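## Task

r1 begins in the laboratory and r2 in the reception; the connecting door is locked, but a service window is open. Get all three sample tubes that are in the reception pushed fully down into the green rack on the lab bench, and the rack has to remain on that bench. Any tube reaching the floor means failure. At the finish, release everything and back the robots away; a robot that topples or is left leaning means failure, and anything kept in position only by a robot is not counted as done.

## Robot and tools

Robots: r1 and r2 are identical Hello Robot Stretch 3 units. Each has a two-wheel base with a passive rear omni wheel, a lift carriage on a mast, and one telescoping arm that reaches out to the robot's RIGHT side, ending in a wrist and a two-finger gripper. The base cannot strafe, so moving the gripper forward or back means driving the base. The base measures 0.33 m long by 0.34 m wide; it pivots about the point midway between the drive wheels, 0.05 m behind the front edge. Stowed (arm in, wrist folded) the turning sweep has radius 0.28 m; an unfolded level wrist reaches past that circle. The lab and reception are joined only through the open service window, so the tubes must be handed or set through it.

Frames: the base frame sits on the floor between the drive wheels, x forward, y left, z up. hand_pose is reported in it, located where the closed fingertips meet. The odometry frame is the base frame at the scene's start. Each robot reports in its own frames; to judge where one robot is relative to the other use images, lidar_m, wrist_depth_mm and head_depth_mm.

execute_actions: argument "actions" is a list holding one action or none (empty list just reports state and images). The action is an object keyed by "r1" and/or "r2". Under each robot: "base" holds exactly one relative command: {"translate_m": d}, an offset in metres from the current base position along its heading, -1 to 1, positive forward; or {"rotate_rad": d}, an in-place turn offset in radians, -3.2 to 3.2, positive counter-clockwise seen from above. "joints" holds absolute targets by name: lift_m 0 to 1.1 m (arm height on mast); arm_m 0 to 0.52 m (extension); wrist_yaw_rad -1.345 to 4.42 (0 along the arm, positive swings toward the front, 3.0 folds over the base); wrist_pitch_rad -1.57 to 0.451 (0 level, negative tips fingers down); wrist_roll_rad -2.911 to 2.911 (0 fingers side by side); gripper_m -0.089 to 0.179 (bigger is wider; actual fingertip gap is smaller by about 0.007 nearly shut and 0.025 fully open, zero under 0.007); head_pan_rad -3.953 to 1.73 (0 forward, positive left, -1.57 looks along the arm); head_tilt_rad -1.53 to 0.419 (negative down). "contact_limits" takes {"arm_m": n}, a motor_effort percentage 1 to 100 at which the arm motion halts with contact_stop; smaller is softer, too small stops immediately, values above the maximum are clipped. "cameras" picks images: r1_head_camera, r1_nav_camera, r1_wrist_camera, r2_head_camera, r2_nav_camera, r2_wrist_camera, or "all"; null/omitted gives all, [] gives none. Unknown keys, names or out-of-range numbers reject the whole call. Motions in one action start together; no action runs beyond 15 s. Anything left out may keep driving toward an earlier target.

wait: {"seconds": 0 to 10}; commands nothing and returns state and images. zoom_image: {"camera": name, "region": [x0, y0, x1, y1]} in pixels of that camera's latest full image, origin top-left, at most 504 by 504. finished_scene: {"scene": n} closes the current scene irreversibly and reports success; the goal must already hold stably.

Results: base_status and joint_status give how each commanded motion ended: done, off_target (stopped short, may still push), contact_stop, time_out, torque_fault (after the last three the old target is dropped). on_its_own covers uncommanded parts; its "held at" is the held target, not the position. joint_positions gives readings. motor_effort is percent of max, positive toward larger values, bracket is the peak; readings carry offsets and noise. Positive wheel effort pushes forward. base_odometry counts wheel turns (slip included), heading -3.142 to 3.142; turned_by_wheels and turned_by_imu give turning since the previous result; base_tilt in degrees, forward/right positive, with a few degrees of fixed bias. lidar_m: 12 distances in metres in 30-degree sectors, first straight ahead then counter-clockwise (4th left, 7th behind, 10th right), plane 0.17 m high, range 0.15 to 12, "-" means nothing; it misses clear objects and thin legs, and the robot's own mast and low lift hide some sectors. wrist_depth_mm (45 to 1000) and head_depth_mm (280 to 4000, sideways image) are 7x7 grids of median depth, top-left first.

Speed: stowed (lift_m under 0.30, arm_m under 0.03, wrist_yaw_rad over 2.54) the base goes up to 0.30 m/s and 1.9 rad/s; otherwise 0.10 m/s and 0.63 rad/s. A command counts from the last reported position; the sim keeps running while you reason.

Gripping: command gripper_m below the object's width to hold; open at least 0.02 above the touch value to let go. Readings do not confirm a grasp. Resend a different value to re-squeeze.

Cautions: robots pressing together fails everything; once bases touch, do not drive further. Their travel can differ by up to 2.5 cm per metre. Fold or unfold the wrist only with lift_m 0.32 to 0.95, wrist_pitch_rad -0.4, roll near 0; after folding, lift may go to 0.25. With yaw below -0.4 keep pitch at -0.5 or lower. Lift or arm hitting something stops and goes slack until recommanded. Base, wrist and head keep pushing when blocked; hard wrist strain disables that servo for 10 s. Pushing with the gripper above about 0.45 m, repeat pushes, driving while hooked, or snagging furniture (especially reversing) can tip a robot; if tilted, back out in small steps, free the gripper, lower lift to about 0.2. Avoid drops, slams and tubes hitting the floor; a loose object may occasionally be nudged.

Each tool is called after "Call:" as name([rows], argument=value, ...), one row to a line, values as JSON.

## Session

Call:
execute_actions(actions=[])

Scene clock: 0.00 s.
r1.base_odometry: x=+0.000 y=+0.000 heading=+0.000 (m, m, rad; r1's odometry frame)
r1.turned_by_wheels: +0.000 (rad since the last result)
r1.turned_by_imu: +0.000 (rad since the last result)
r1.base_tilt: forward=-0.2 right=-1.3 (deg)
r1.lidar_m: 3.10 2.02 0.84 1.42 2.15 1.34 1.20 1.18 1.44 1.34 1.34 1.62
r1.head_depth_mm: 1799 2507 2673 2625 2543 2520 2311 / 1820 2716 3310 3313 3308 3068 2275 / 1845 2762 3271 3308 3287 3239 2250 / 1862 2780 3206 3228 3195 3230 2218 / 1860 2827 3150 3175 3173 3111 2210 / 1881 2819 3087 3040 3100 3068 2213 / 1904 2890 2980 3006 3066 3021 2199
r1.base_status: not commanded
r1.joint_positions: lift_m=+0.539 arm_m=-0.001 wrist_yaw_rad=+2.916 wrist_pitch_rad=-0.522 wrist_roll_rad=+0.007 gripper_m=+0.037 head_pan_rad=+0.012 head_tilt_rad=-0.009
r1.joint_status: not commanded
r1.motor_effort: left_wheel=+0 right_wheel=+0 lift_m=+19 arm_m=+1 wrist_yaw_rad=+0 wrist_pitch_rad=+8 wrist_roll_rad=+0 gripper_m=+0 head_pan_rad=-1 head_tilt_rad=+1 (%)
r1.hand_pose: x=+0.0257 y=+0.0604 z=+0.5288 quat_wxyz=(+0.259, +0.701, +0.104, +0.656) (m; r1's base frame)
r1.wrist_depth_mm: - - - - - - - / - - - - - - - / - - - - - - - / - - - - - - - / 859 - 906 868 909 876 876 / 746 753 - 751 - 752 754 / 657 661 649 661 650 662 658
r2.base_odometry: x=+0.000 y=+0.000 heading=+0.000 (m, m, rad; r2's odometry frame)
r2.turned_by_wheels: +0.000 (rad since the last result)
r2.turned_by_imu: +0.000 (rad since the last result)
r2.base_tilt: forward=+0.0 right=+0.0 (deg)
r2.lidar_m: 2.83 1.27 0.97 0.95 1.04 1.18 1.16 1.26 1.85 1.75 1.14 2.16
r2.head_depth_mm: 1782 2654 3072 3097 3039 3007 2211 / 1775 2638 3086 3069 3076 3088 2207 / 1781 2639 3155 3135 3131 3089 2165 / 1783 2657 3172 3168 3166 3137 2206 / 1790 2643 3203 3215 3209 3163 2185 / 1792 2604 2992 2970 2997 2891 2207 / 1783 2186 2186 2212 2191 2207 2081
r2.base_status: not commanded
r2.joint_positions: lift_m=+0.309 arm_m=+0.002 wrist_yaw_rad=+2.993 wrist_pitch_rad=-0.362 wrist_roll_rad=-0.010 gripper_m=+0.037 head_pan_rad=-0.005 head_tilt_rad=-0.011
r2.joint_status: not commanded
r2.motor_effort: left_wheel=+0 right_wheel=+0 lift_m=+25 arm_m=-1 wrist_yaw_rad=+0 wrist_pitch_rad=+7 wrist_roll_rad=+0 gripper_m=+0 head_pan_rad=+0 head_tilt_rad=+2 (%)
r2.hand_pose: x=+0.0130 y=+0.0819 z=+0.3340 quat_wxyz=(+0.179, +0.699, +0.077, +0.688) (m; r2's base frame)
r2.wrist_depth_mm: 848 881 889 894 941 979 - / 902 - 945 981 - - - / 962 - - - - - - / 896 - 914 920 933 924 946 / 705 679 748 708 722 728 711 / 568 572 - 570 591 585 584 / 483 482 - 502 488 488 496
pictures: r1_head_camera (sideways: a quarter turn clockwise sets it upright), r1_nav_camera (sideways: a quarter turn counterclockwise sets it upright), r1_wrist_camera, r2_head_camera (sideways: a quarter turn clockwise sets it upright), r2_nav_camera (sideways: a quarter turn counterclockwise sets it upright), r2_wrist_camera
Images, in order (width x height): r1_head_camera 896x504, r1_nav_camera 672x504, r1_wrist_camera 644x364, r2_head_camera 896x504, r2_nav_camera 672x504, r2_wrist_camera 644x364.

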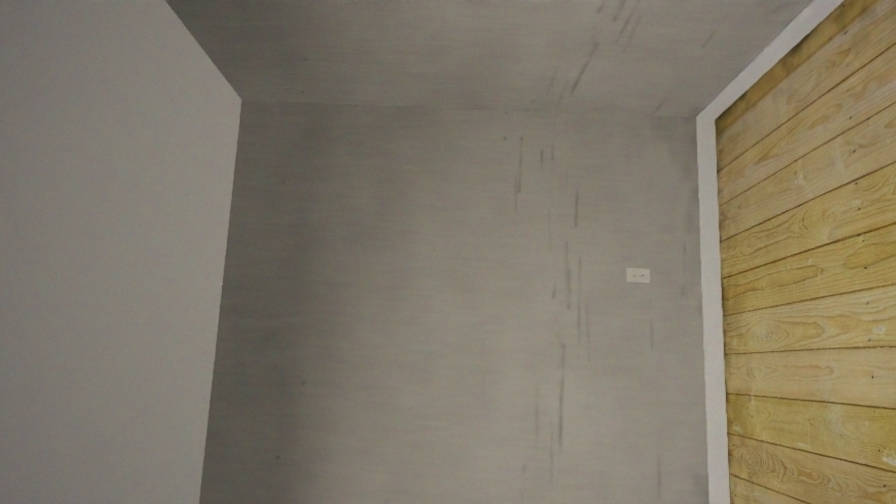

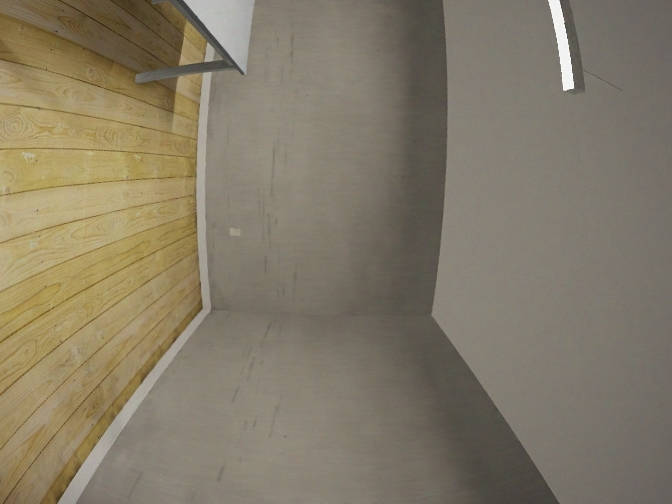

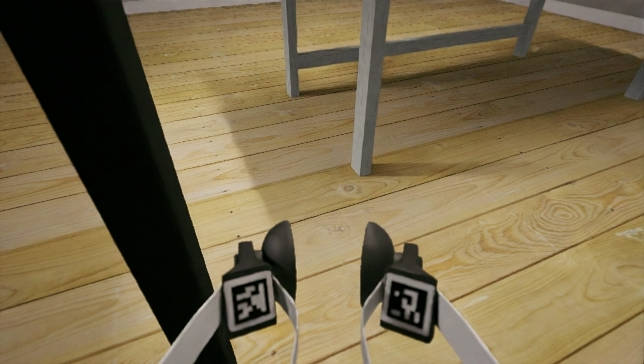

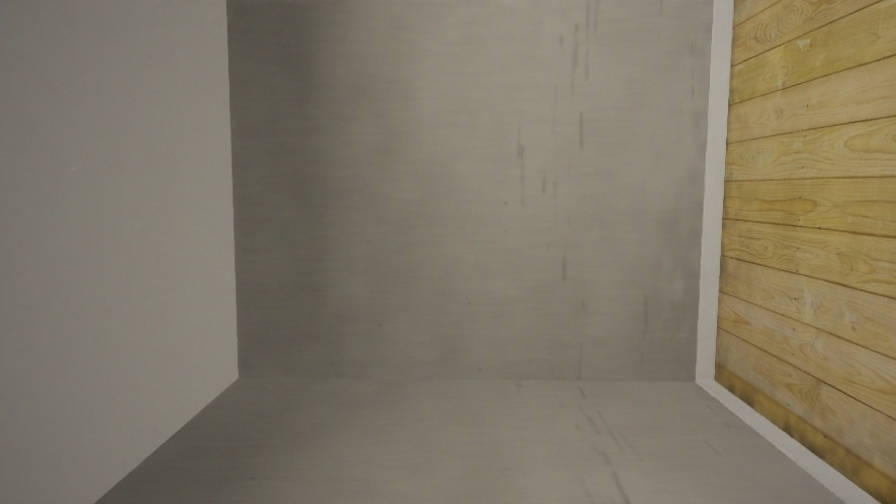

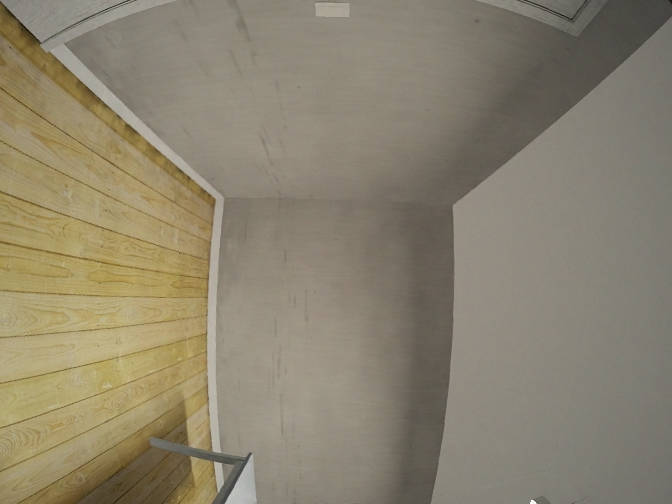

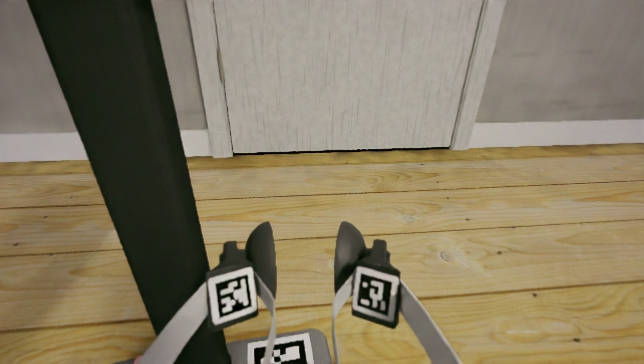

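Call:
execute_actions([
  {"r1":{"joints":{"head_pan_rad":1.6,"head_tilt_rad":-0.5}},"r2":{"joints":{"head_pan_rad":-1.6,"head_tilt_rad":-0.5}}},
], cameras=["r1_head_camera","r1_nav_camera","r2_head_camera","r2_nav_camera"])

Call:
execute_actions([
  {"r1":{"joints":{"head_pan_rad":-2.2,"head_tilt_rad":-0.3}},"r2":{"joints":{"head_pan_rad":-3.8,"head_tilt_rad":-0.3}}},
], cameras=["r1_nav_camera","r2_nav_camera"])

Scene clock: 1.70 s.
r1.base_odometry: x=+0.000 y=+0.000 heading=+0.000 (m, m, rad; r1's odometry frame)
r1.turned_by_wheels: +0.000 (rad since the last result)
r1.turned_by_imu: +0.000 (rad since the last result)
r1.base_tilt: forward=-0.2 right=-1.3 (deg)
r1.lidar_m: 3.10 2.02 0.84 1.42 2.15 1.34 1.21 1.19 1.44 1.34 1.34 1.62
r1.head_depth_mm: 3139 3445 3751 1208 945 1498 1326 / 3141 3404 3753 1267 1938 1618 1259 / 3062 3315 3574 2618 1859 1601 1317 / 2979 3261 3608 2900 2076 1606 1316 / 2927 3234 3540 2887 2071 1604 1315 / 2940 3155 3516 2853 2057 1575 1310 / 2895 3138 3446 2824 2038 1582 1323
r1.base_status: not commanded
r1.joint_positions: lift_m=+0.539 arm_m=-0.001 wrist_yaw_rad=+2.916 wrist_pitch_rad=-0.522 wrist_roll_rad=+0.007 gripper_m=+0.037 head_pan_rad=+1.593 head_tilt_rad=-0.494
r1.joint_status: all done
r1.motor_effort: left_wheel=-1(0) right_wheel=-1(0) lift_m=+19(19) arm_m=+1(1) wrist_yaw_rad=+0(0) wrist_pitch_rad=+8(7) wrist_roll_rad=+0(0) gripper_m=+0(1) head_pan_rad=+4(51) head_tilt_rad=-2(25) (%)
r1.hand_pose: x=+0.0257 y=+0.0604 z=+0.5288 quat_wxyz=(+0.259, +0.701, +0.104, +0.656) (m; r1's base frame)
r1.wrist_depth_mm: - - - - - - - / - - - - - - - / - - - - - - - / - - - - - - - / 861 - 876 863 893 872 886 / 752 759 - 746 - 764 747 / 663 659 645 654 645 663 660
r2.base_odometry: x=+0.000 y=+0.000 heading=+0.000 (m, m, rad; r2's odometry frame)
r2.turned_by_wheels: +0.000 (rad since the last result)
r2.turned_by_imu: +0.000 (rad since the last result)
r2.base_tilt: forward=+0.0 right=-0.1 (deg)
r2.lidar_m: 2.84 1.27 0.97 0.95 1.04 1.19 1.16 1.26 1.86 1.76 1.15 2.16
r2.head_depth_mm: 3209 3440 3755 2906 2056 1589 1292 / 3167 3483 3881 2901 2055 1592 1302 / 3199 3501 3768 2892 2060 1583 1298 / 3228 3610 3906 2882 2063 1590 1302 / 3297 3648 3877 2750 2076 1586 1302 / 3357 3628 3884 2486 1962 1533 1298 / 3321 3714 3895 1264 1966 1578 1301
r2.base_status: not commanded
r2.joint_positions: lift_m=+0.309 arm_m=+0.002 wrist_yaw_rad=+2.993 wrist_pitch_rad=-0.362 wrist_roll_rad=-0.010 gripper_m=+0.037 head_pan_rad=-1.593 head_tilt_rad=-0.494
r2.joint_status: all done
r2.motor_effort: left_wheel=-1(0) right_wheel=+0(1) lift_m=+25(25) arm_m=-1(1) wrist_yaw_rad=+0(0) wrist_pitch_rad=+7(7) wrist_roll_rad=-1(0) gripper_m=+0(0) head_pan_rad=-4(45) head_tilt_rad=-3(37) (%)
r2.hand_pose: x=+0.0130 y=+0.0819 z=+0.3340 quat_wxyz=(+0.179, +0.699, +0.077, +0.688) (m; r2's base frame)
r2.wrist_depth_mm: 856 881 869 906 916 957 - / 897 - 970 978 - - - / 977 - - - - - - / 897 - 920 938 910 945 933 / 687 687 741 699 709 707 707 / 571 572 - 582 594 585 594 / 487 488 - 509 490 486 499
pictures: r1_head_camera (sideways: a quarter turn clockwise sets it upright), r1_nav_camera (sideways: a quarter turn counterclockwise sets it upright), r2_head_camera (sideways: a quarter turn clockwise sets it upright), r2_nav_camera (sideways: a quarter turn counterclockwise sets it upright)
Images, in order (width x height): r1_head_camera 896x504, r1_nav_camera 672x504, r2_head_camera 896x504, r2_nav_camera 672x504.

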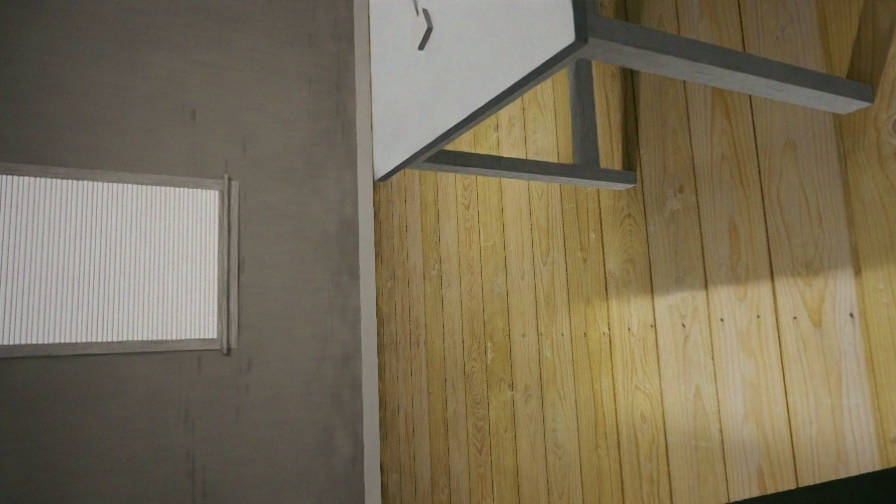

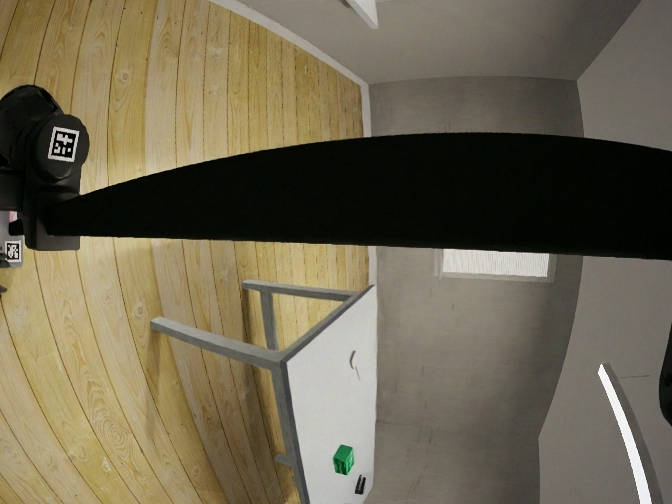

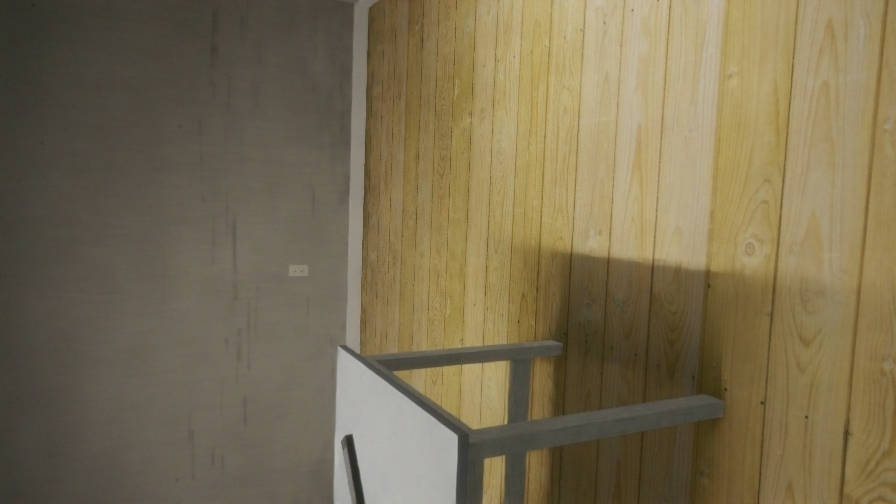

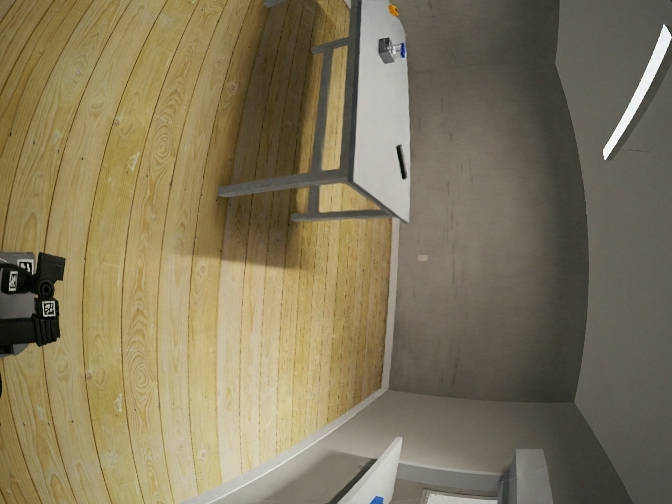

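Scene clock: 4.03 s.
r1.base_odometry: x=+0.000 y=+0.000 heading=+0.000 (m, m, rad; r1's odometry frame)
r1.turned_by_wheels: +0.000 (rad since the last result)
r1.turned_by_imu: +0.000 (rad since the last result)
r1.base_tilt: forward=-0.1 right=-1.4 (deg)
r1.lidar_m: 3.10 2.01 0.84 1.42 2.15 1.34 1.20 1.18 1.44 1.34 1.34 1.62
r1.head_depth_mm: 1103 1145 1194 1247 1288 1354 1410 / 1204 1247 1308 1369 1413 1498 1483 / 1313 1368 1433 1501 1578 1671 1533 / 1465 1534 1606 1708 1803 1809 1518 / 1505 1598 1692 1788 1914 1906 1516 / 1381 1443 1527 1608 1729 1792 1506 / 1273 1327 1397 1467 1538 1623 1503
r1.base_status: not commanded
r1.joint_positions: lift_m=+0.539 arm_m=-0.001 wrist_yaw_rad=+2.916 wrist_pitch_rad=-0.522 wrist_roll_rad=+0.007 gripper_m=+0.037 head_pan_rad=-2.193 head_tilt_rad=-0.310
r1.joint_status: all done
r1.motor_effort: left_wheel=+0(1) right_wheel=+0(0) lift_m=+18(19) arm_m=+0(1) wrist_yaw_rad=+0(0) wrist_pitch_rad=+8(8) wrist_roll_rad=+0(0) gripper_m=+0(0) head_pan_rad=-5(52) head_tilt_rad=+3(18) (%)
r1.hand_pose: x=+0.0257 y=+0.0604 z=+0.5288 quat_wxyz=(+0.259, +0.701, +0.104, +0.656) (m; r1's base frame)
r1.wrist_depth_mm: - - - - - - - / - - - - - - - / - - - - - - - / - - - - - - - / 867 - 891 865 898 861 869 / 760 743 - 741 - 747 752 / 659 655 647 663 639 664 659
r2.base_odometry: x=+0.000 y=+0.000 heading=+0.000 (m, m, rad; r2's odometry frame)
r2.turned_by_wheels: +0.000 (rad since the last result)
r2.turned_by_imu: +0.000 (rad since the last result)
r2.base_tilt: forward=+0.0 right=-0.1 (deg)
r2.lidar_m: 2.84 1.27 0.97 0.96 1.04 1.18 1.16 1.26 1.85 1.76 1.15 2.15
r2.head_depth_mm: 1087 1127 1169 1233 1300 1361 - / 1220 1266 1325 1385 1444 1520 1478 / 1281 1350 1431 1524 1627 1711 1498 / 1192 1249 1335 1411 1489 1609 1491 / 1111 1169 1228 1308 1386 1475 1492 / 1050 1099 1156 1211 1289 1365 1418 / 990 1038 1084 1140 1207 1273 1363
r2.base_status: not commanded
r2.joint_positions: lift_m=+0.309 arm_m=+0.002 wrist_yaw_rad=+2.993 wrist_pitch_rad=-0.362 wrist_roll_rad=-0.010 gripper_m=+0.037 head_pan_rad=-3.793 head_tilt_rad=-0.310
r2.joint_status: all done
r2.motor_effort: left_wheel=+0(0) right_wheel=+0(1) lift_m=+25(25) arm_m=-1(1) wrist_yaw_rad=+0(0) wrist_pitch_rad=+7(7) wrist_roll_rad=+0(0) gripper_m=+0(1) head_pan_rad=-3(45) head_tilt_rad=+6(26) (%)
r2.hand_pose: x=+0.0130 y=+0.0819 z=+0.3340 quat_wxyz=(+0.179, +0.699, +0.077, +0.688) (m; r2's base frame)
r2.wrist_depth_mm: 854 890 885 902 934 963 - / 914 - 950 986 - - - / 979 - - - - - - / 893 - 902 928 915 934 943 / 697 671 730 706 707 725 724 / 567 564 - 572 592 588 586 / 481 487 - 500 485 494 489
pictures: r1_nav_camera (sideways: a quarter turn counterclockwise sets it upright), r2_nav_camera (sideways: a quarter turn counterclockwise sets it upright)
Images, in order (width x height): r1_nav_camera 672x504, r2_nav_camera 672x504.

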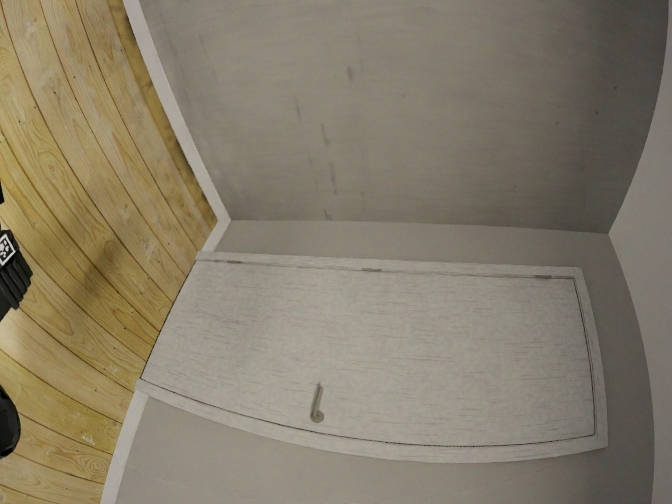

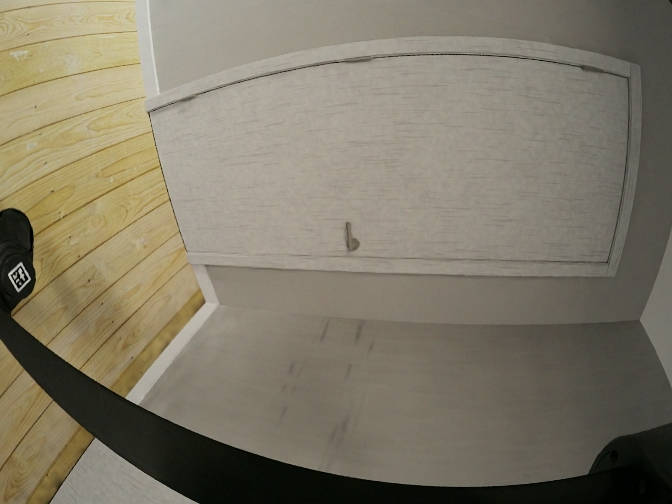

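Call:
execute_actions([
  {"r1":{"joints":{"head_pan_rad":0.9,"head_tilt_rad":-0.5}},"r2":{"joints":{"head_pan_rad":-0.9,"head_tilt_rad":-0.4}}},
], cameras=["r1_head_camera","r1_nav_camera","r2_head_camera","r2_nav_camera"])

Call:
execute_actions([
  {"r1":{"joints":{"head_pan_rad":-3.6,"head_tilt_rad":-0.3}},"r2":{"joints":{"head_pan_rad":-2.5,"head_tilt_rad":-0.3}}},
], cameras=["r1_head_camera","r1_nav_camera","r2_head_camera","r2_nav_camera"])

Scene clock: 6.60 s.
r1.base_odometry: x=+0.000 y=+0.000 heading=+0.000 (m, m, rad; r1's odometry frame)
r1.turned_by_wheels: +0.000 (rad since the last result)
r1.turned_by_imu: +0.000 (rad since the last result)
r1.base_tilt: forward=-0.1 right=-1.3 (deg)
r1.lidar_m: 3.08 2.01 0.84 1.43 2.15 1.34 1.21 1.19 1.44 1.34 1.34 1.62
r1.head_depth_mm: 2812 3041 3173 2662 2097 1630 1330 / 3089 3329 1967 2743 2054 1614 1323 / 3361 3574 1963 2506 2078 1606 1323 / 3675 3953 1941 1319 2072 1609 1321 / 3903 - 1921 1170 2040 1593 1310 / 3850 - - 1158 1013 1164 1274 / 3434 3740 3880 1146 1806 1584 1310
r1.base_status: not commanded
r1.joint_positions: lift_m=+0.539 arm_m=-0.001 wrist_yaw_rad=+2.916 wrist_pitch_rad=-0.522 wrist_roll_rad=+0.007 gripper_m=+0.037 head_pan_rad=+0.893 head_tilt_rad=-0.494
r1.joint_status: all done
r1.motor_effort: left_wheel=+0(0) right_wheel=+0(1) lift_m=+19(19) arm_m=+1(0) wrist_yaw_rad=+0(0) wrist_pitch_rad=+8(8) wrist_roll_rad=+0(0) gripper_m=+0(0) head_pan_rad=+4(51) head_tilt_rad=-2(15) (%)
r1.hand_pose: x=+0.0257 y=+0.0604 z=+0.5288 quat_wxyz=(+0.259, +0.701, +0.104, +0.656) (m; r1's base frame)
r1.wrist_depth_mm: - - - - - - - / - - - - - - - / - - - - - - - / - - - - - - - / 861 - 907 857 908 862 869 / 745 749 - 749 - 754 753 / 663 653 638 660 647 663 660
r2.base_odometry: x=+0.000 y=+0.000 heading=+0.000 (m, m, rad; r2's odometry frame)
r2.turned_by_wheels: +0.000 (rad since the last result)
r2.turned_by_imu: +0.000 (rad since the last result)
r2.base_tilt: forward=+0.0 right=+0.0 (deg)
r2.lidar_m: 2.83 1.27 0.97 0.95 1.04 1.19 1.16 1.27 1.85 1.75 1.15 2.15
r2.head_depth_mm: 3576 3799 3973 1503 1281 1639 1399 / 3846 - - 1502 2180 1759 1398 / - - - 1625 2343 1747 1399 / 3857 - - 1784 2392 1747 1400 / 3554 3714 3990 2766 2384 1747 1388 / 3280 3448 3634 2930 2372 1757 1393 / 2993 3208 3275 3381 2377 1750 1390
r2.base_status: not commanded
r2.joint_positions: lift_m=+0.309 arm_m=+0.002 wrist_yaw_rad=+2.993 wrist_pitch_rad=-0.362 wrist_roll_rad=-0.010 gripper_m=+0.037 head_pan_rad=-0.907 head_tilt_rad=-0.395
r2.joint_status: all done
r2.motor_effort: left_wheel=+0(0) right_wheel=+0(1) lift_m=+25(25) arm_m=-1(1) wrist_yaw_rad=+0(0) wrist_pitch_rad=+7(7) wrist_roll_rad=+0(0) gripper_m=+0(0) head_pan_rad=+4(46) head_tilt_rad=-3(16) (%)
r2.hand_pose: x=+0.0130 y=+0.0819 z=+0.3340 quat_wxyz=(+0.179, +0.699, +0.077, +0.688) (m; r2's base frame)
r2.wrist_depth_mm: 842 876 883 876 924 989 - / 904 - 938 966 - - - / 970 - - - - - - / 886 - 941 898 911 937 951 / 688 683 730 715 709 714 736 / 569 575 - 575 600 595 596 / 480 488 - 499 486 488 493
pictures: r1_head_camera (sideways: a quarter turn clockwise sets it upright), r1_nav_camera (sideways: a quarter turn counterclockwise sets it upright), r2_head_camera (sideways: a quarter turn clockwise sets it upright), r2_nav_camera (sideways: a quarter turn counterclockwise sets it upright)
Images, in order (width x height): r1_head_camera 896x504, r1_nav_camera 672x504, r2_head_camera 896x504, r2_nav_camera 672x504.

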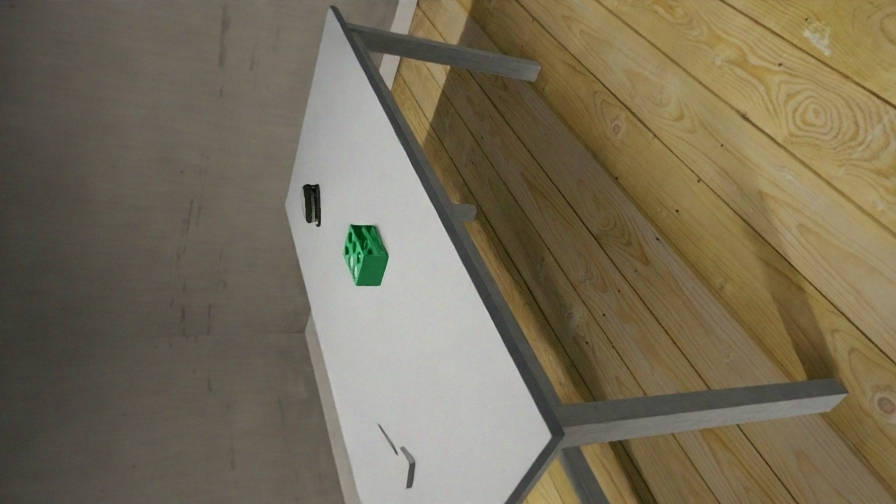

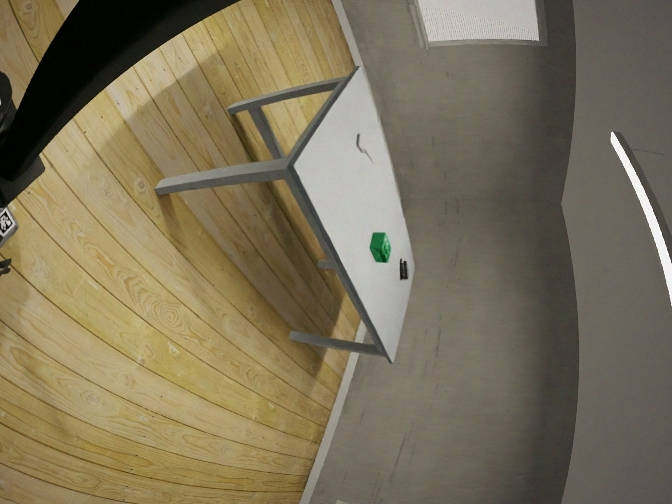

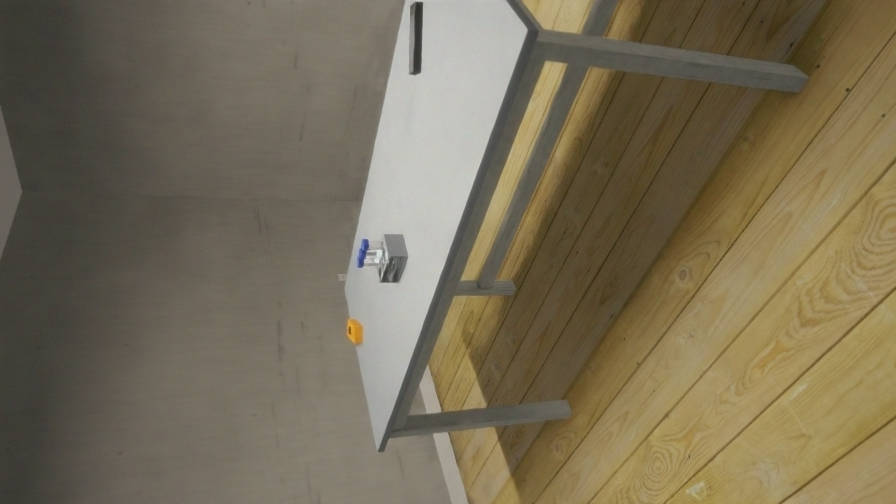

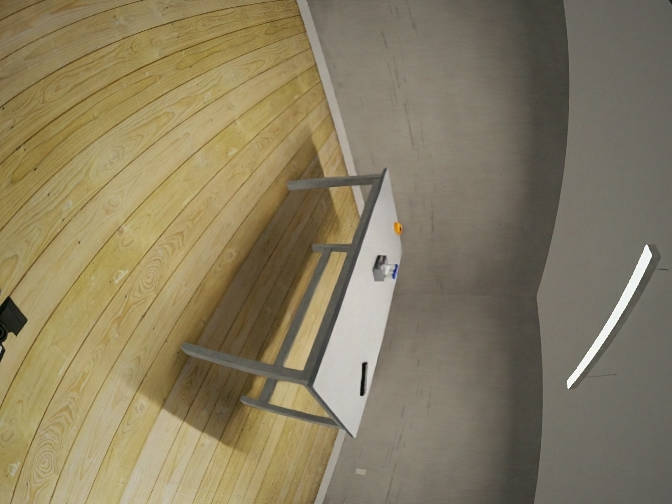

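Scene clock: 9.23 s.
r1.base_odometry: x=+0.000 y=+0.000 heading=+0.000 (m, m, rad; r1's odometry frame)
r1.turned_by_wheels: +0.000 (rad since the last result)
r1.turned_by_imu: +0.000 (rad since the last result)
r1.base_tilt: forward=-0.1 right=-1.3 (deg)
r1.lidar_m: 3.09 2.02 0.84 1.42 2.15 1.34 1.21 1.19 1.44 1.34 1.34 1.62
r1.head_depth_mm: 1664 1844 2010 2062 2337 2007 1544 / 1510 - - 1976 2060 1975 1543 / 1392 - - 1766 1854 1885 1518 / 1299 - - 1907 1650 1757 1525 / 1202 1262 1337 1428 1519 1624 1523 / 1124 1179 1246 1312 1402 1481 1507 / 1051 1113 1163 1225 1281 1379 1418
r1.base_status: not commanded
r1.joint_positions: lift_m=+0.539 arm_m=-0.001 wrist_yaw_rad=+2.916 wrist_pitch_rad=-0.522 wrist_roll_rad=+0.007 gripper_m=+0.037 head_pan_rad=-3.593 head_tilt_rad=-0.310
r1.joint_status: all done
r1.motor_effort: left_wheel=-1(1) right_wheel=+0(0) lift_m=+19(18) arm_m=+0(0) wrist_yaw_rad=+1(0) wrist_pitch_rad=+8(8) wrist_roll_rad=+0(0) gripper_m=+0(0) head_pan_rad=-5(52) head_tilt_rad=+3(17) (%)
r1.hand_pose: x=+0.0257 y=+0.0604 z=+0.5288 quat_wxyz=(+0.259, +0.701, +0.104, +0.656) (m; r1's base frame)
r1.wrist_depth_mm: - - - - - - - / - - - - - - - / - - - - - - - / - - - - - - - / 879 - 895 876 884 867 868 / 757 747 - 751 - 755 756 / 657 656 648 662 645 660 663
r2.base_odometry: x=+0.000 y=+0.000 heading=+0.000 (m, m, rad; r2's odometry frame)
r2.turned_by_wheels: +0.000 (rad since the last result)
r2.turned_by_imu: +0.000 (rad since the last result)
r2.base_tilt: forward=+0.0 right=+0.0 (deg)
r2.lidar_m: 2.83 1.27 0.97 0.95 1.04 1.18 1.16 1.26 1.85 1.75 1.15 2.16
r2.head_depth_mm: 1091 1147 1188 1248 1294 1383 1403 / 1190 1237 1298 1361 1437 1518 1493 / 1290 1357 1419 1512 1602 1698 1511 / 1375 1485 1578 1680 1803 1852 1506 / 1318 - - 1935 2036 1931 1494 / 1549 1983 - 2190 2336 1947 1497 / 1895 2123 2378 2559 2610 1932 1511
r2.base_status: not commanded
r2.joint_positions: lift_m=+0.309 arm_m=+0.002 wrist_yaw_rad=+2.993 wrist_pitch_rad=-0.362 wrist_roll_rad=-0.010 gripper_m=+0.037 head_pan_rad=-2.493 head_tilt_rad=-0.310
r2.joint_status: all done
r2.motor_effort: left_wheel=+1(1) right_wheel=+1(0) lift_m=+25(25) arm_m=-1(1) wrist_yaw_rad=+0(0) wrist_pitch_rad=+7(7) wrist_roll_rad=+0(0) gripper_m=+0(0) head_pan_rad=-3(45) head_tilt_rad=+5(18) (%)
r2.hand_pose: x=+0.0130 y=+0.0819 z=+0.3340 quat_wxyz=(+0.179, +0.699, +0.077, +0.688) (m; r2's base frame)
r2.wrist_depth_mm: 850 888 889 892 927 969 - / 904 - 957 985 - - - / 953 - - - - - - / 905 - 902 932 926 963 943 / 692 679 733 708 713 710 722 / 566 567 - 579 586 581 593 / 485 485 - 501 498 494 496
pictures: r1_head_camera (sideways: a quarter turn clockwise sets it upright), r1_nav_camera (sideways: a quarter turn counterclockwise sets it upright), r2_head_camera (sideways: a quarter turn clockwise sets it upright), r2_nav_camera (sideways: a quarter turn counterclockwise sets it upright)
Images, in order (width x height): r1_head_camera 896x504, r1_nav_camera 672x504, r2_head_camera 896x504, r2_nav_camera 672x504.

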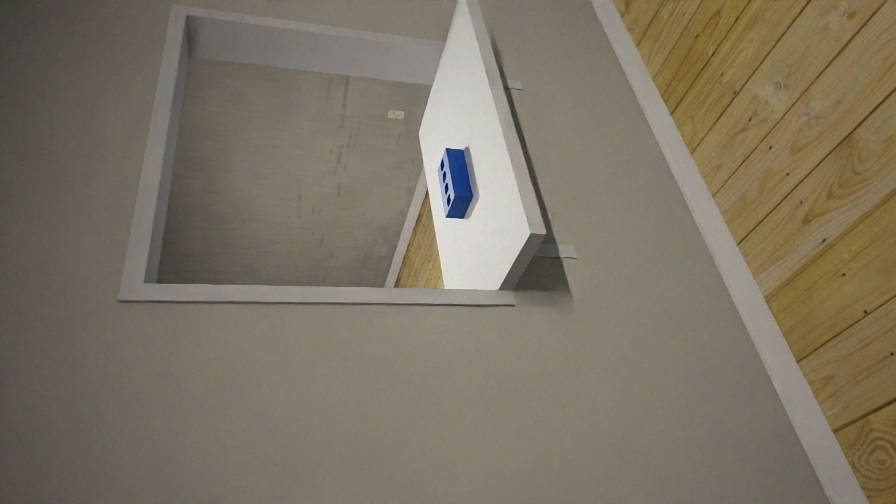

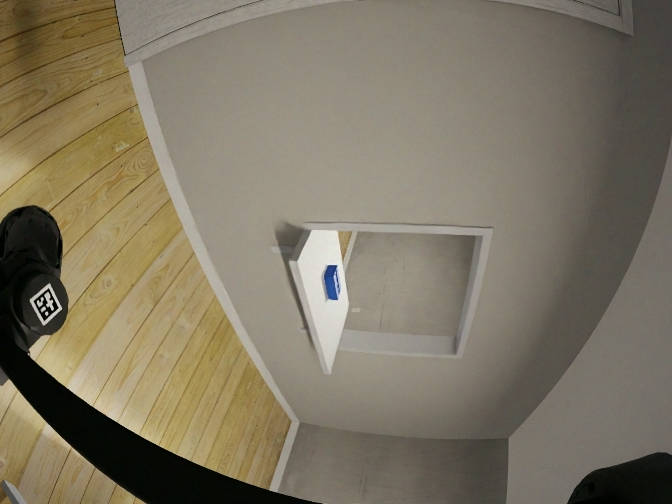

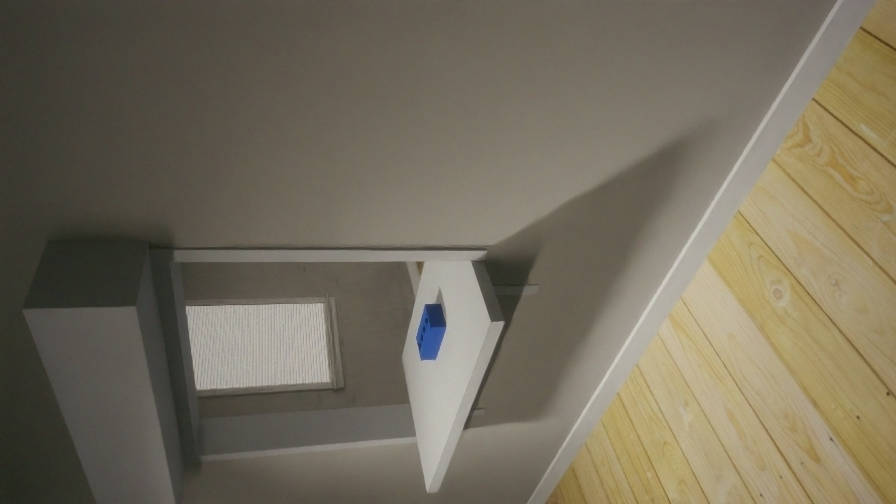

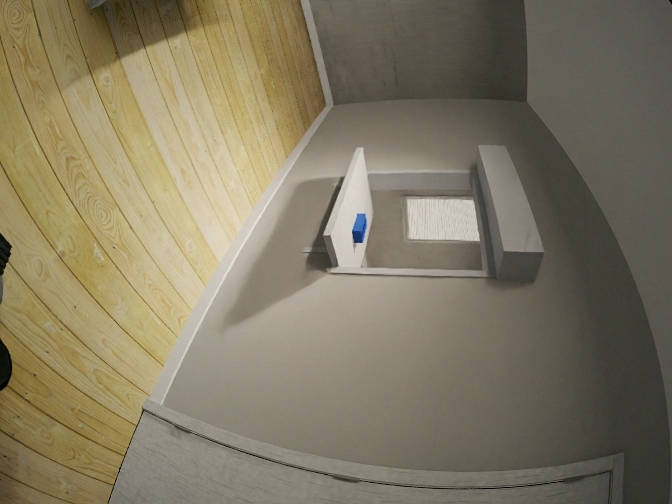

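Call:
execute_actions([
  {"r1":{"base":{"rotate_rad":-0.93},"joints":{"lift_m":0.28,"head_pan_rad":-1.57,"head_tilt_rad":-0.6}},"r2":{"base":{"rotate_rad":-0.5},"joints":{"lift_m":0.28,"head_pan_rad":-1.57,"head_tilt_rad":-0.7}}},
], cameras=[])

Call:
execute_actions([
  {"r1":{"base":{"translate_m":-0.7}},"r2":{"base":{"translate_m":0.7}}},
], cameras=[])

Call:
execute_actions([
  {"r1":{"base":{"translate_m":-0.64}},"r2":{"base":{"translate_m":0.6}}},
], cameras=[])

Call:
execute_actions([
  {"r1":{"base":{"rotate_rad":-0.38},"joints":{"lift_m":0.9,"wrist_pitch_rad":-0.4}},"r2":{"base":{"rotate_rad":0.3},"joints":{"lift_m":0.9}}},
], cameras=["r1_head_camera","r2_head_camera","r2_nav_camera"])

Scene clock: 14.10 s.
r1.base_odometry: x=+0.000 y=+0.000 heading=-0.930 (m, m, rad; r1's odometry frame)
r1.turned_by_wheels: -0.930 (rad since the last result)
r1.turned_by_imu: -0.909 (rad since the last result)
r1.base_tilt: forward=-0.1 right=-1.3 (deg)
r1.lidar_m: 1.36 1.79 3.13 2.02 1.42 1.43 1.84 1.27 1.19 1.21 1.42 1.34
r1.head_depth_mm: 953 1039 1155 1280 1429 1495 1253 / 1001 1094 1207 1331 1527 1507 1249 / 1048 1149 1280 1426 1627 1482 1243 / 1095 1214 1343 1523 1715 1475 1251 / 1155 1288 1433 1632 1786 1481 1238 / 1224 1364 1535 1790 1809 1480 1232 / 1302 1477 1687 1931 1818 1458 1235
r1.base_status: done
r1.joint_positions: lift_m=+0.280 arm_m=-0.001 wrist_yaw_rad=+2.916 wrist_pitch_rad=-0.523 wrist_roll_rad=+0.007 gripper_m=+0.037 head_pan_rad=-1.577 head_tilt_rad=-0.593
r1.joint_status: all done
r1.motor_effort: left_wheel=+2(5) right_wheel=-3(5) lift_m=+17(20) arm_m=+0(1) wrist_yaw_rad=+0(0) wrist_pitch_rad=+8(8) wrist_roll_rad=+0(0) gripper_m=+0(0) head_pan_rad=+4(51) head_tilt_rad=-3(18) (%)
r1.hand_pose: x=+0.0257 y=+0.0603 z=+0.2700 quat_wxyz=(+0.259, +0.701, +0.104, +0.656) (m; r1's base frame)
r1.wrist_depth_mm: - - - - - - - / - - - - - - - / 714 - 785 775 775 792 776 / 624 - 636 628 636 632 630 / 532 - 547 532 546 528 535 / 469 - - 456 - 457 460 / - - - - 393 403 403
r2.base_odometry: x=+0.000 y=+0.000 heading=-0.500 (m, m, rad; r2's odometry frame)
r2.turned_by_wheels: -0.500 (rad since the last result)
r2.turned_by_imu: -0.503 (rad since the last result)
r2.base_tilt: forward=-0.1 right=-0.1 (deg)
r2.lidar_m: 2.15 2.70 1.26 0.97 0.96 1.05 1.18 1.16 1.27 1.91 1.75 1.15
r2.head_depth_mm: - 1758 1760 1872 1650 1375 1168 / 3843 1924 2087 2061 1666 1363 1175 / 2113 2219 2479 2091 1645 1367 1176 / 2594 2951 2863 2103 1662 1374 1173 / 3296 3718 2877 2086 1650 1368 1170 / 3287 3649 2866 2120 1677 1379 1172 / 3122 3519 2846 2120 1666 1377 1171
r2.base_status: done
r2.joint_positions: lift_m=+0.281 arm_m=+0.002 wrist_yaw_rad=+2.993 wrist_pitch_rad=-0.364 wrist_roll_rad=-0.010 gripper_m=+0.037 head_pan_rad=-1.577 head_tilt_rad=-0.692
r2.joint_status: all done
r2.motor_effort: left_wheel=+4(12) right_wheel=-4(10) lift_m=+11(24) arm_m=-1(1) wrist_yaw_rad=+0(0) wrist_pitch_rad=+8(8) wrist_roll_rad=+0(0) gripper_m=+0(0) head_pan_rad=+4(45) head_tilt_rad=-5(35) (%)
r2.hand_pose: x=+0.0129 y=+0.0817 z=+0.3057 quat_wxyz=(+0.179, +0.699, +0.077, +0.688) (m; r2's base frame)
r2.wrist_depth_mm: 685 842 922 - - - - / 732 - 982 - - - - / 767 - - - - - - / 809 - 861 856 880 859 884 / 652 626 692 666 661 671 661 / 538 542 - 533 553 543 550 / 452 463 - 458 455 456 467
pictures: none
No camera images: the call's "cameras" was empty. Leave "cameras" out to get every camera's image.

Scene clock: 18.13 s.
r1.base_odometry: x=-0.419 y=+0.561 heading=-0.930 (m, m, rad; r1's odometry frame)
r1.turned_by_wheels: +0.000 (rad since the last result)
r1.turned_by_imu: +0.000 (rad since the last result)
r1.base_tilt: forward=-0.2 right=-1.3 (deg)
r1.lidar_m: 2.00 2.62 0.77 1.12 1.05 2.82 1.36 0.95 0.90 0.91 1.17 1.96
r1.head_depth_mm: 713 775 846 944 1054 1199 1254 / 746 814 896 995 1122 1296 1251 / 786 856 950 1070 1203 1377 1246 / 819 907 1010 1134 1309 1433 1244 / 864 960 1072 1216 1422 1472 1240 / 908 1016 1144 1290 1510 1460 1243 / 942 1044 1198 1400 1651 1463 1227
r1.base_status: done
r1.joint_positions: lift_m=+0.280 arm_m=-0.001 wrist_yaw_rad=+2.916 wrist_pitch_rad=-0.523 wrist_roll_rad=+0.007 gripper_m=+0.037 head_pan_rad=-1.577 head_tilt_rad=-0.593
r1.joint_status: not commanded
r1.motor_effort: left_wheel=+2(5) right_wheel=-3(8) lift_m=+17(17) arm_m=+0(0) wrist_yaw_rad=+0(0) wrist_pitch_rad=+8(8) wrist_roll_rad=+0(0) gripper_m=+0(0) head_pan_rad=+4(4) head_tilt_rad=-3(2) (%)
r1.hand_pose: x=+0.0257 y=+0.0603 z=+0.2699 quat_wxyz=(+0.259, +0.701, +0.104, +0.656) (m; r1's base frame)
r1.wrist_depth_mm: - - - - - - - / - - - 941 - - - / 750 - 785 780 782 789 795 / 624 - 627 633 633 634 640 / 527 - 545 532 549 536 531 / 467 - - 462 - 458 460 / - - - - 392 404 401
r2.base_odometry: x=+0.614 y=-0.335 heading=-0.500 (m, m, rad; r2's odometry frame)
r2.turned_by_wheels: +0.000 (rad since the last result)
r2.turned_by_imu: +0.000 (rad since the last result)
r2.base_tilt: forward=+0.0 right=-0.1 (deg)
r2.lidar_m: 1.45 2.47 1.62 1.27 1.26 1.33 1.83 1.80 1.96 0.78 1.41 1.51
r2.head_depth_mm: 2363 2523 2641 2115 1669 1366 1167 / 2785 2943 2820 2103 1664 1365 1179 / 3299 3597 2859 2106 1644 1368 1170 / 3259 3627 2852 2089 1654 1380 1162 / 3102 3517 2874 1894 1570 1344 1172 / 2978 3387 1160 929 1669 1367 1170 / 2936 3226 1162 898 1671 1378 1173
r2.base_status: done
r2.joint_positions: lift_m=+0.281 arm_m=+0.002 wrist_yaw_rad=+2.993 wrist_pitch_rad=-0.364 wrist_roll_rad=-0.010 gripper_m=+0.037 head_pan_rad=-1.577 head_tilt_rad=-0.692
r2.joint_status: not commanded
r2.motor_effort: left_wheel=+4(14) right_wheel=-4(7) lift_m=+12(11) arm_m=-1(1) wrist_yaw_rad=+0(0) wrist_pitch_rad=+8(8) wrist_roll_rad=+0(0) gripper_m=+0(0) head_pan_rad=+4(4) head_tilt_rad=-5(5) (%)
r2.hand_pose: x=+0.0129 y=+0.0817 z=+0.3056 quat_wxyz=(+0.179, +0.699, +0.077, +0.688) (m; r2's base frame)
r2.wrist_depth_mm: 886 - - - - - - / 930 - - - - - - / - - - - - - - / 832 - 854 868 874 872 900 / 645 650 695 668 659 671 671 / 524 531 - 535 558 541 545 / 452 469 - 456 457 452 463
pictures: none
No camera images: the call's "cameras" was empty. Leave "cameras" out to get every camera's image.

Scene clock: 21.97 s.
r1.base_odometry: x=-0.802 y=+1.074 heading=-0.929 (m, m, rad; r1's odometry frame)
r1.turned_by_wheels: +0.000 (rad since the last result)
r1.turned_by_imu: +0.000 (rad since the last result)
r1.base_tilt: forward=-0.2 right=-1.3 (deg)
r1.lidar_m: 2.59 1.14 1.06 3.44 2.37 2.25 0.94 0.65 0.61 0.62 0.82 1.86
r1.head_depth_mm: - 2789 3570 996 717 611 912 / - - 3375 1000 749 612 1008 / - - 3296 990 750 608 1108 / - - 3272 945 751 641 1190 / 604 663 739 844 744 1121 1221 / 605 674 764 881 926 1248 1236 / 642 719 818 954 1135 1355 1227
r1.base_status: done
r1.joint_positions: lift_m=+0.280 arm_m=-0.001 wrist_yaw_rad=+2.916 wrist_pitch_rad=-0.523 wrist_roll_rad=+0.007 gripper_m=+0.037 head_pan_rad=-1.577 head_tilt_rad=-0.593
r1.joint_status: not commanded
r1.motor_effort: left_wheel=+3(5) right_wheel=-3(8) lift_m=+17(17) arm_m=+0(1) wrist_yaw_rad=+0(0) wrist_pitch_rad=+8(8) wrist_roll_rad=+0(0) gripper_m=-1(1) head_pan_rad=+3(4) head_tilt_rad=-2(3) (%)
r1.hand_pose: x=+0.0257 y=+0.0603 z=+0.2699 quat_wxyz=(+0.259, +0.701, +0.104, +0.656) (m; r1's base frame)
r1.wrist_depth_mm: - - - - - - - / - - - - - - 958 / 763 - 769 788 783 789 784 / 629 - 631 629 637 636 634 / 526 - 543 533 552 534 532 / 469 - - 460 - 458 458 / - - - - 394 405 401
r2.base_odometry: x=+1.141 y=-0.623 heading=-0.499 (m, m, rad; r2's odometry frame)
r2.turned_by_wheels: +0.000 (rad since the last result)
r2.turned_by_imu: +0.000 (rad since the last result)
r2.base_tilt: forward=+0.0 right=-0.1 (deg)
r2.lidar_m: 0.86 1.92 1.93 1.52 1.50 1.58 2.38 2.37 0.87 1.19 1.17 0.88
r2.head_depth_mm: 3105 3329 2860 905 1565 1332 1170 / 3305 3752 1155 853 1669 1372 1166 / 3140 3605 1151 855 1613 1374 1167 / 3051 3420 1157 853 1530 1371 1167 / 2941 3305 1157 852 741 1374 1167 / 2781 3158 1164 854 718 1366 1173 / 2706 3015 1161 826 699 1384 1169
r2.base_status: done
r2.joint_positions: lift_m=+0.281 arm_m=+0.002 wrist_yaw_rad=+2.993 wrist_pitch_rad=-0.364 wrist_roll_rad=-0.010 gripper_m=+0.037 head_pan_rad=-1.577 head_tilt_rad=-0.692
r2.joint_status: not commanded
r2.motor_effort: left_wheel=+4(13) right_wheel=-4(10) lift_m=+12(12) arm_m=-1(1) wrist_yaw_rad=+0(0) wrist_pitch_rad=+8(8) wrist_roll_rad=+0(0) gripper_m=+0(0) head_pan_rad=+4(4) head_tilt_rad=-4(5) (%)
r2.hand_pose: x=+0.0129 y=+0.0817 z=+0.3056 quat_wxyz=(+0.179, +0.699, +0.077, +0.688) (m; r2's base frame)
r2.wrist_depth_mm: - - - - - - - / - - - - - - - / - - - - - - - / 821 - 834 870 855 861 893 / 647 631 690 656 669 682 682 / 536 530 - 536 551 546 551 / 451 464 - 455 459 459 463
pictures: none
No camera images: the call's "cameras" was empty. Leave "cameras" out to get every camera's image.

Scene clock: 28.43 s.
r1.base_odometry: x=-0.802 y=+1.074 heading=-1.309 (m, m, rad; r1's odometry frame)
r1.turned_by_wheels: -0.380 (rad since the last result)
r1.turned_by_imu: -0.371 (rad since the last result)
r1.base_tilt: forward=-0.1 right=-1.4 (deg)
r1.lidar_m: 2.54 2.70 1.14 1.06 2.96 2.29 1.85 0.81 0.62 0.61 0.65 0.95
r1.head_depth_mm: - - 3665 1002 759 646 - / - - 3561 999 754 644 - / - 3012 3367 984 751 607 - / - 2991 3561 986 748 620 - / - - 3292 977 745 621 - / - - 3277 971 740 616 1121 / - - 3263 968 738 630 1154
r1.base_status: done
r1.joint_positions: lift_m=+0.900 arm_m=-0.001 wrist_yaw_rad=+2.916 wrist_pitch_rad=-0.422 wrist_roll_rad=+0.007 gripper_m=+0.037 head_pan_rad=-1.577 head_tilt_rad=-0.593
r1.joint_status: all done
r1.motor_effort: left_wheel=+2(6) right_wheel=-3(7) lift_m=+21(21) arm_m=+1(0) wrist_yaw_rad=+0(0) wrist_pitch_rad=+13(12) wrist_roll_rad=+0(0) gripper_m=+0(0) head_pan_rad=+4(4) head_tilt_rad=-2(2) (%)
r1.hand_pose: x=+0.0288 y=+0.0739 z=+0.9116 quat_wxyz=(+0.226, +0.706, +0.069, +0.668) (m; r1's base frame)
r1.wrist_depth_mm: - - - - - - - / - - - - - - - / - - - - - - - / - - - - - - - / - - - - - - - / - - - - - - - / - - - - - - -
r2.base_odometry: x=+1.141 y=-0.623 heading=-0.200 (m, m, rad; r2's odometry frame)
r2.turned_by_wheels: +0.300 (rad since the last result)
r2.turned_by_imu: +0.303 (rad since the last result)
r2.base_tilt: forward=+0.0 right=-0.1 (deg)
r2.lidar_m: 1.92 1.94 1.62 1.50 1.52 1.90 2.37 0.87 0.89 1.17 1.19 0.86
r2.head_depth_mm: 2915 3287 1153 849 740 - 1111 / 2871 3217 1159 851 739 - 1118 / 2842 3194 1160 851 773 - - / 2851 3157 1154 852 740 - - / 2778 3105 1149 828 739 - 1124 / 2763 3107 1164 824 740 1374 1147 / 2718 3025 1160 856 720 1378 1179
r2.base_status: done
r2.joint_positions: lift_m=+0.899 arm_m=+0.002 wrist_yaw_rad=+2.993 wrist_pitch_rad=-0.364 wrist_roll_rad=-0.010 gripper_m=+0.037 head_pan_rad=-1.577 head_tilt_rad=-0.692
r2.joint_status: all done
r2.motor_effort: left_wheel=-4(11) right_wheel=+5(13) lift_m=+34(36) arm_m=-1(1) wrist_yaw_rad=+0(0) wrist_pitch_rad=+8(8) wrist_roll_rad=+0(1) gripper_m=+1(0) head_pan_rad=+4(4) head_tilt_rad=-4(4) (%)
r2.hand_pose: x=+0.0129 y=+0.0817 z=+0.9243 quat_wxyz=(+0.179, +0.699, +0.077, +0.688) (m; r2's base frame)
r2.wrist_depth_mm: - - - - - - - / - - - - - - - / - - - - - - - / - - - - - - - / - - - - - - - / - - - - - - - / - - - - - - -
pictures: r1_head_camera (sideways: a quarter turn clockwise sets it upright), r2_head_camera (sideways: a quarter turn clockwise sets it upright), r2_nav_camera (sideways: a quarter turn counterclockwise sets it upright)
Images, in order (width x height): r1_head_camera 896x504, r2_head_camera 896x504, r2_nav_camera 672x504.

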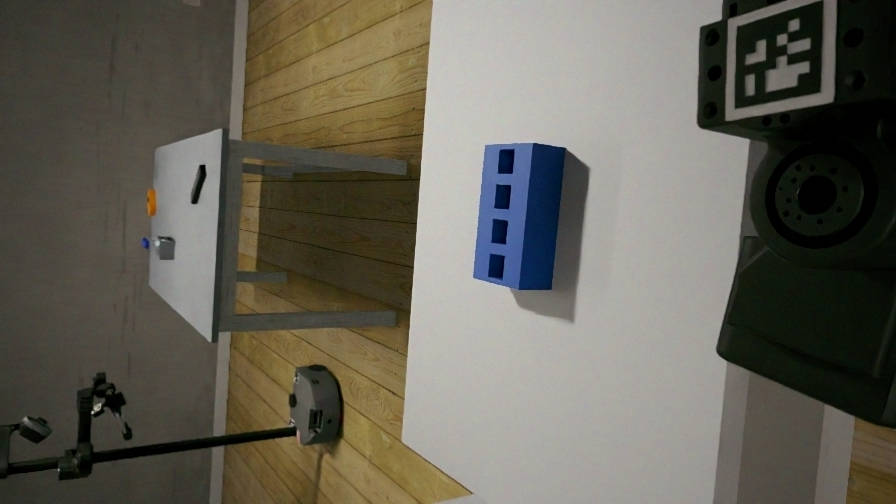

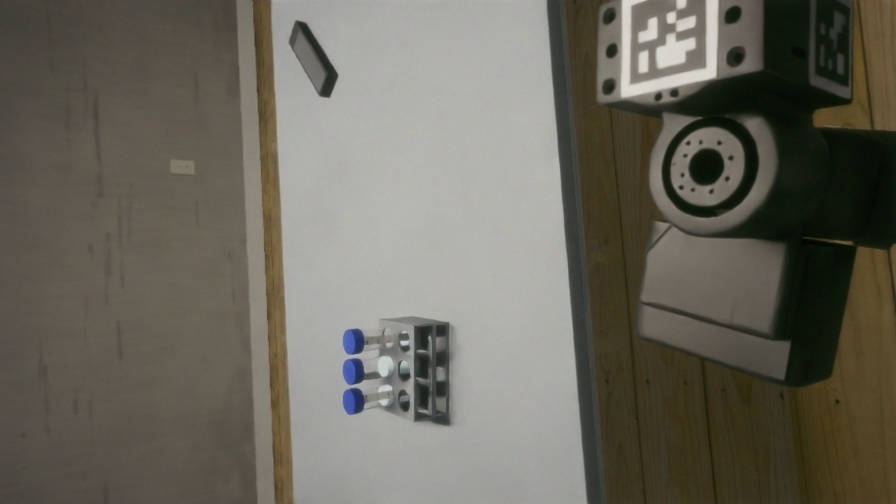

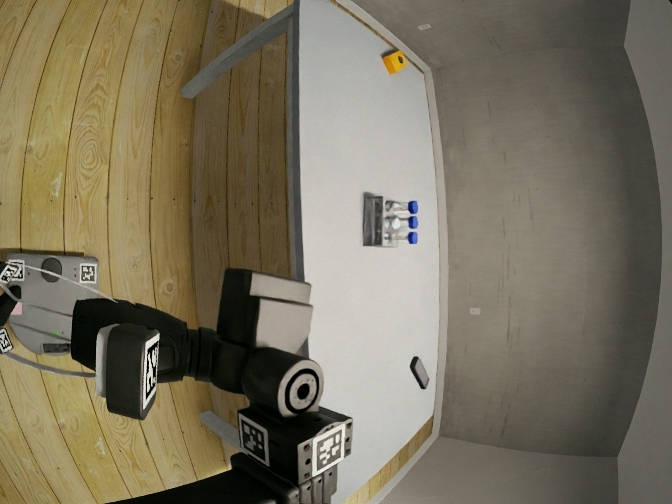

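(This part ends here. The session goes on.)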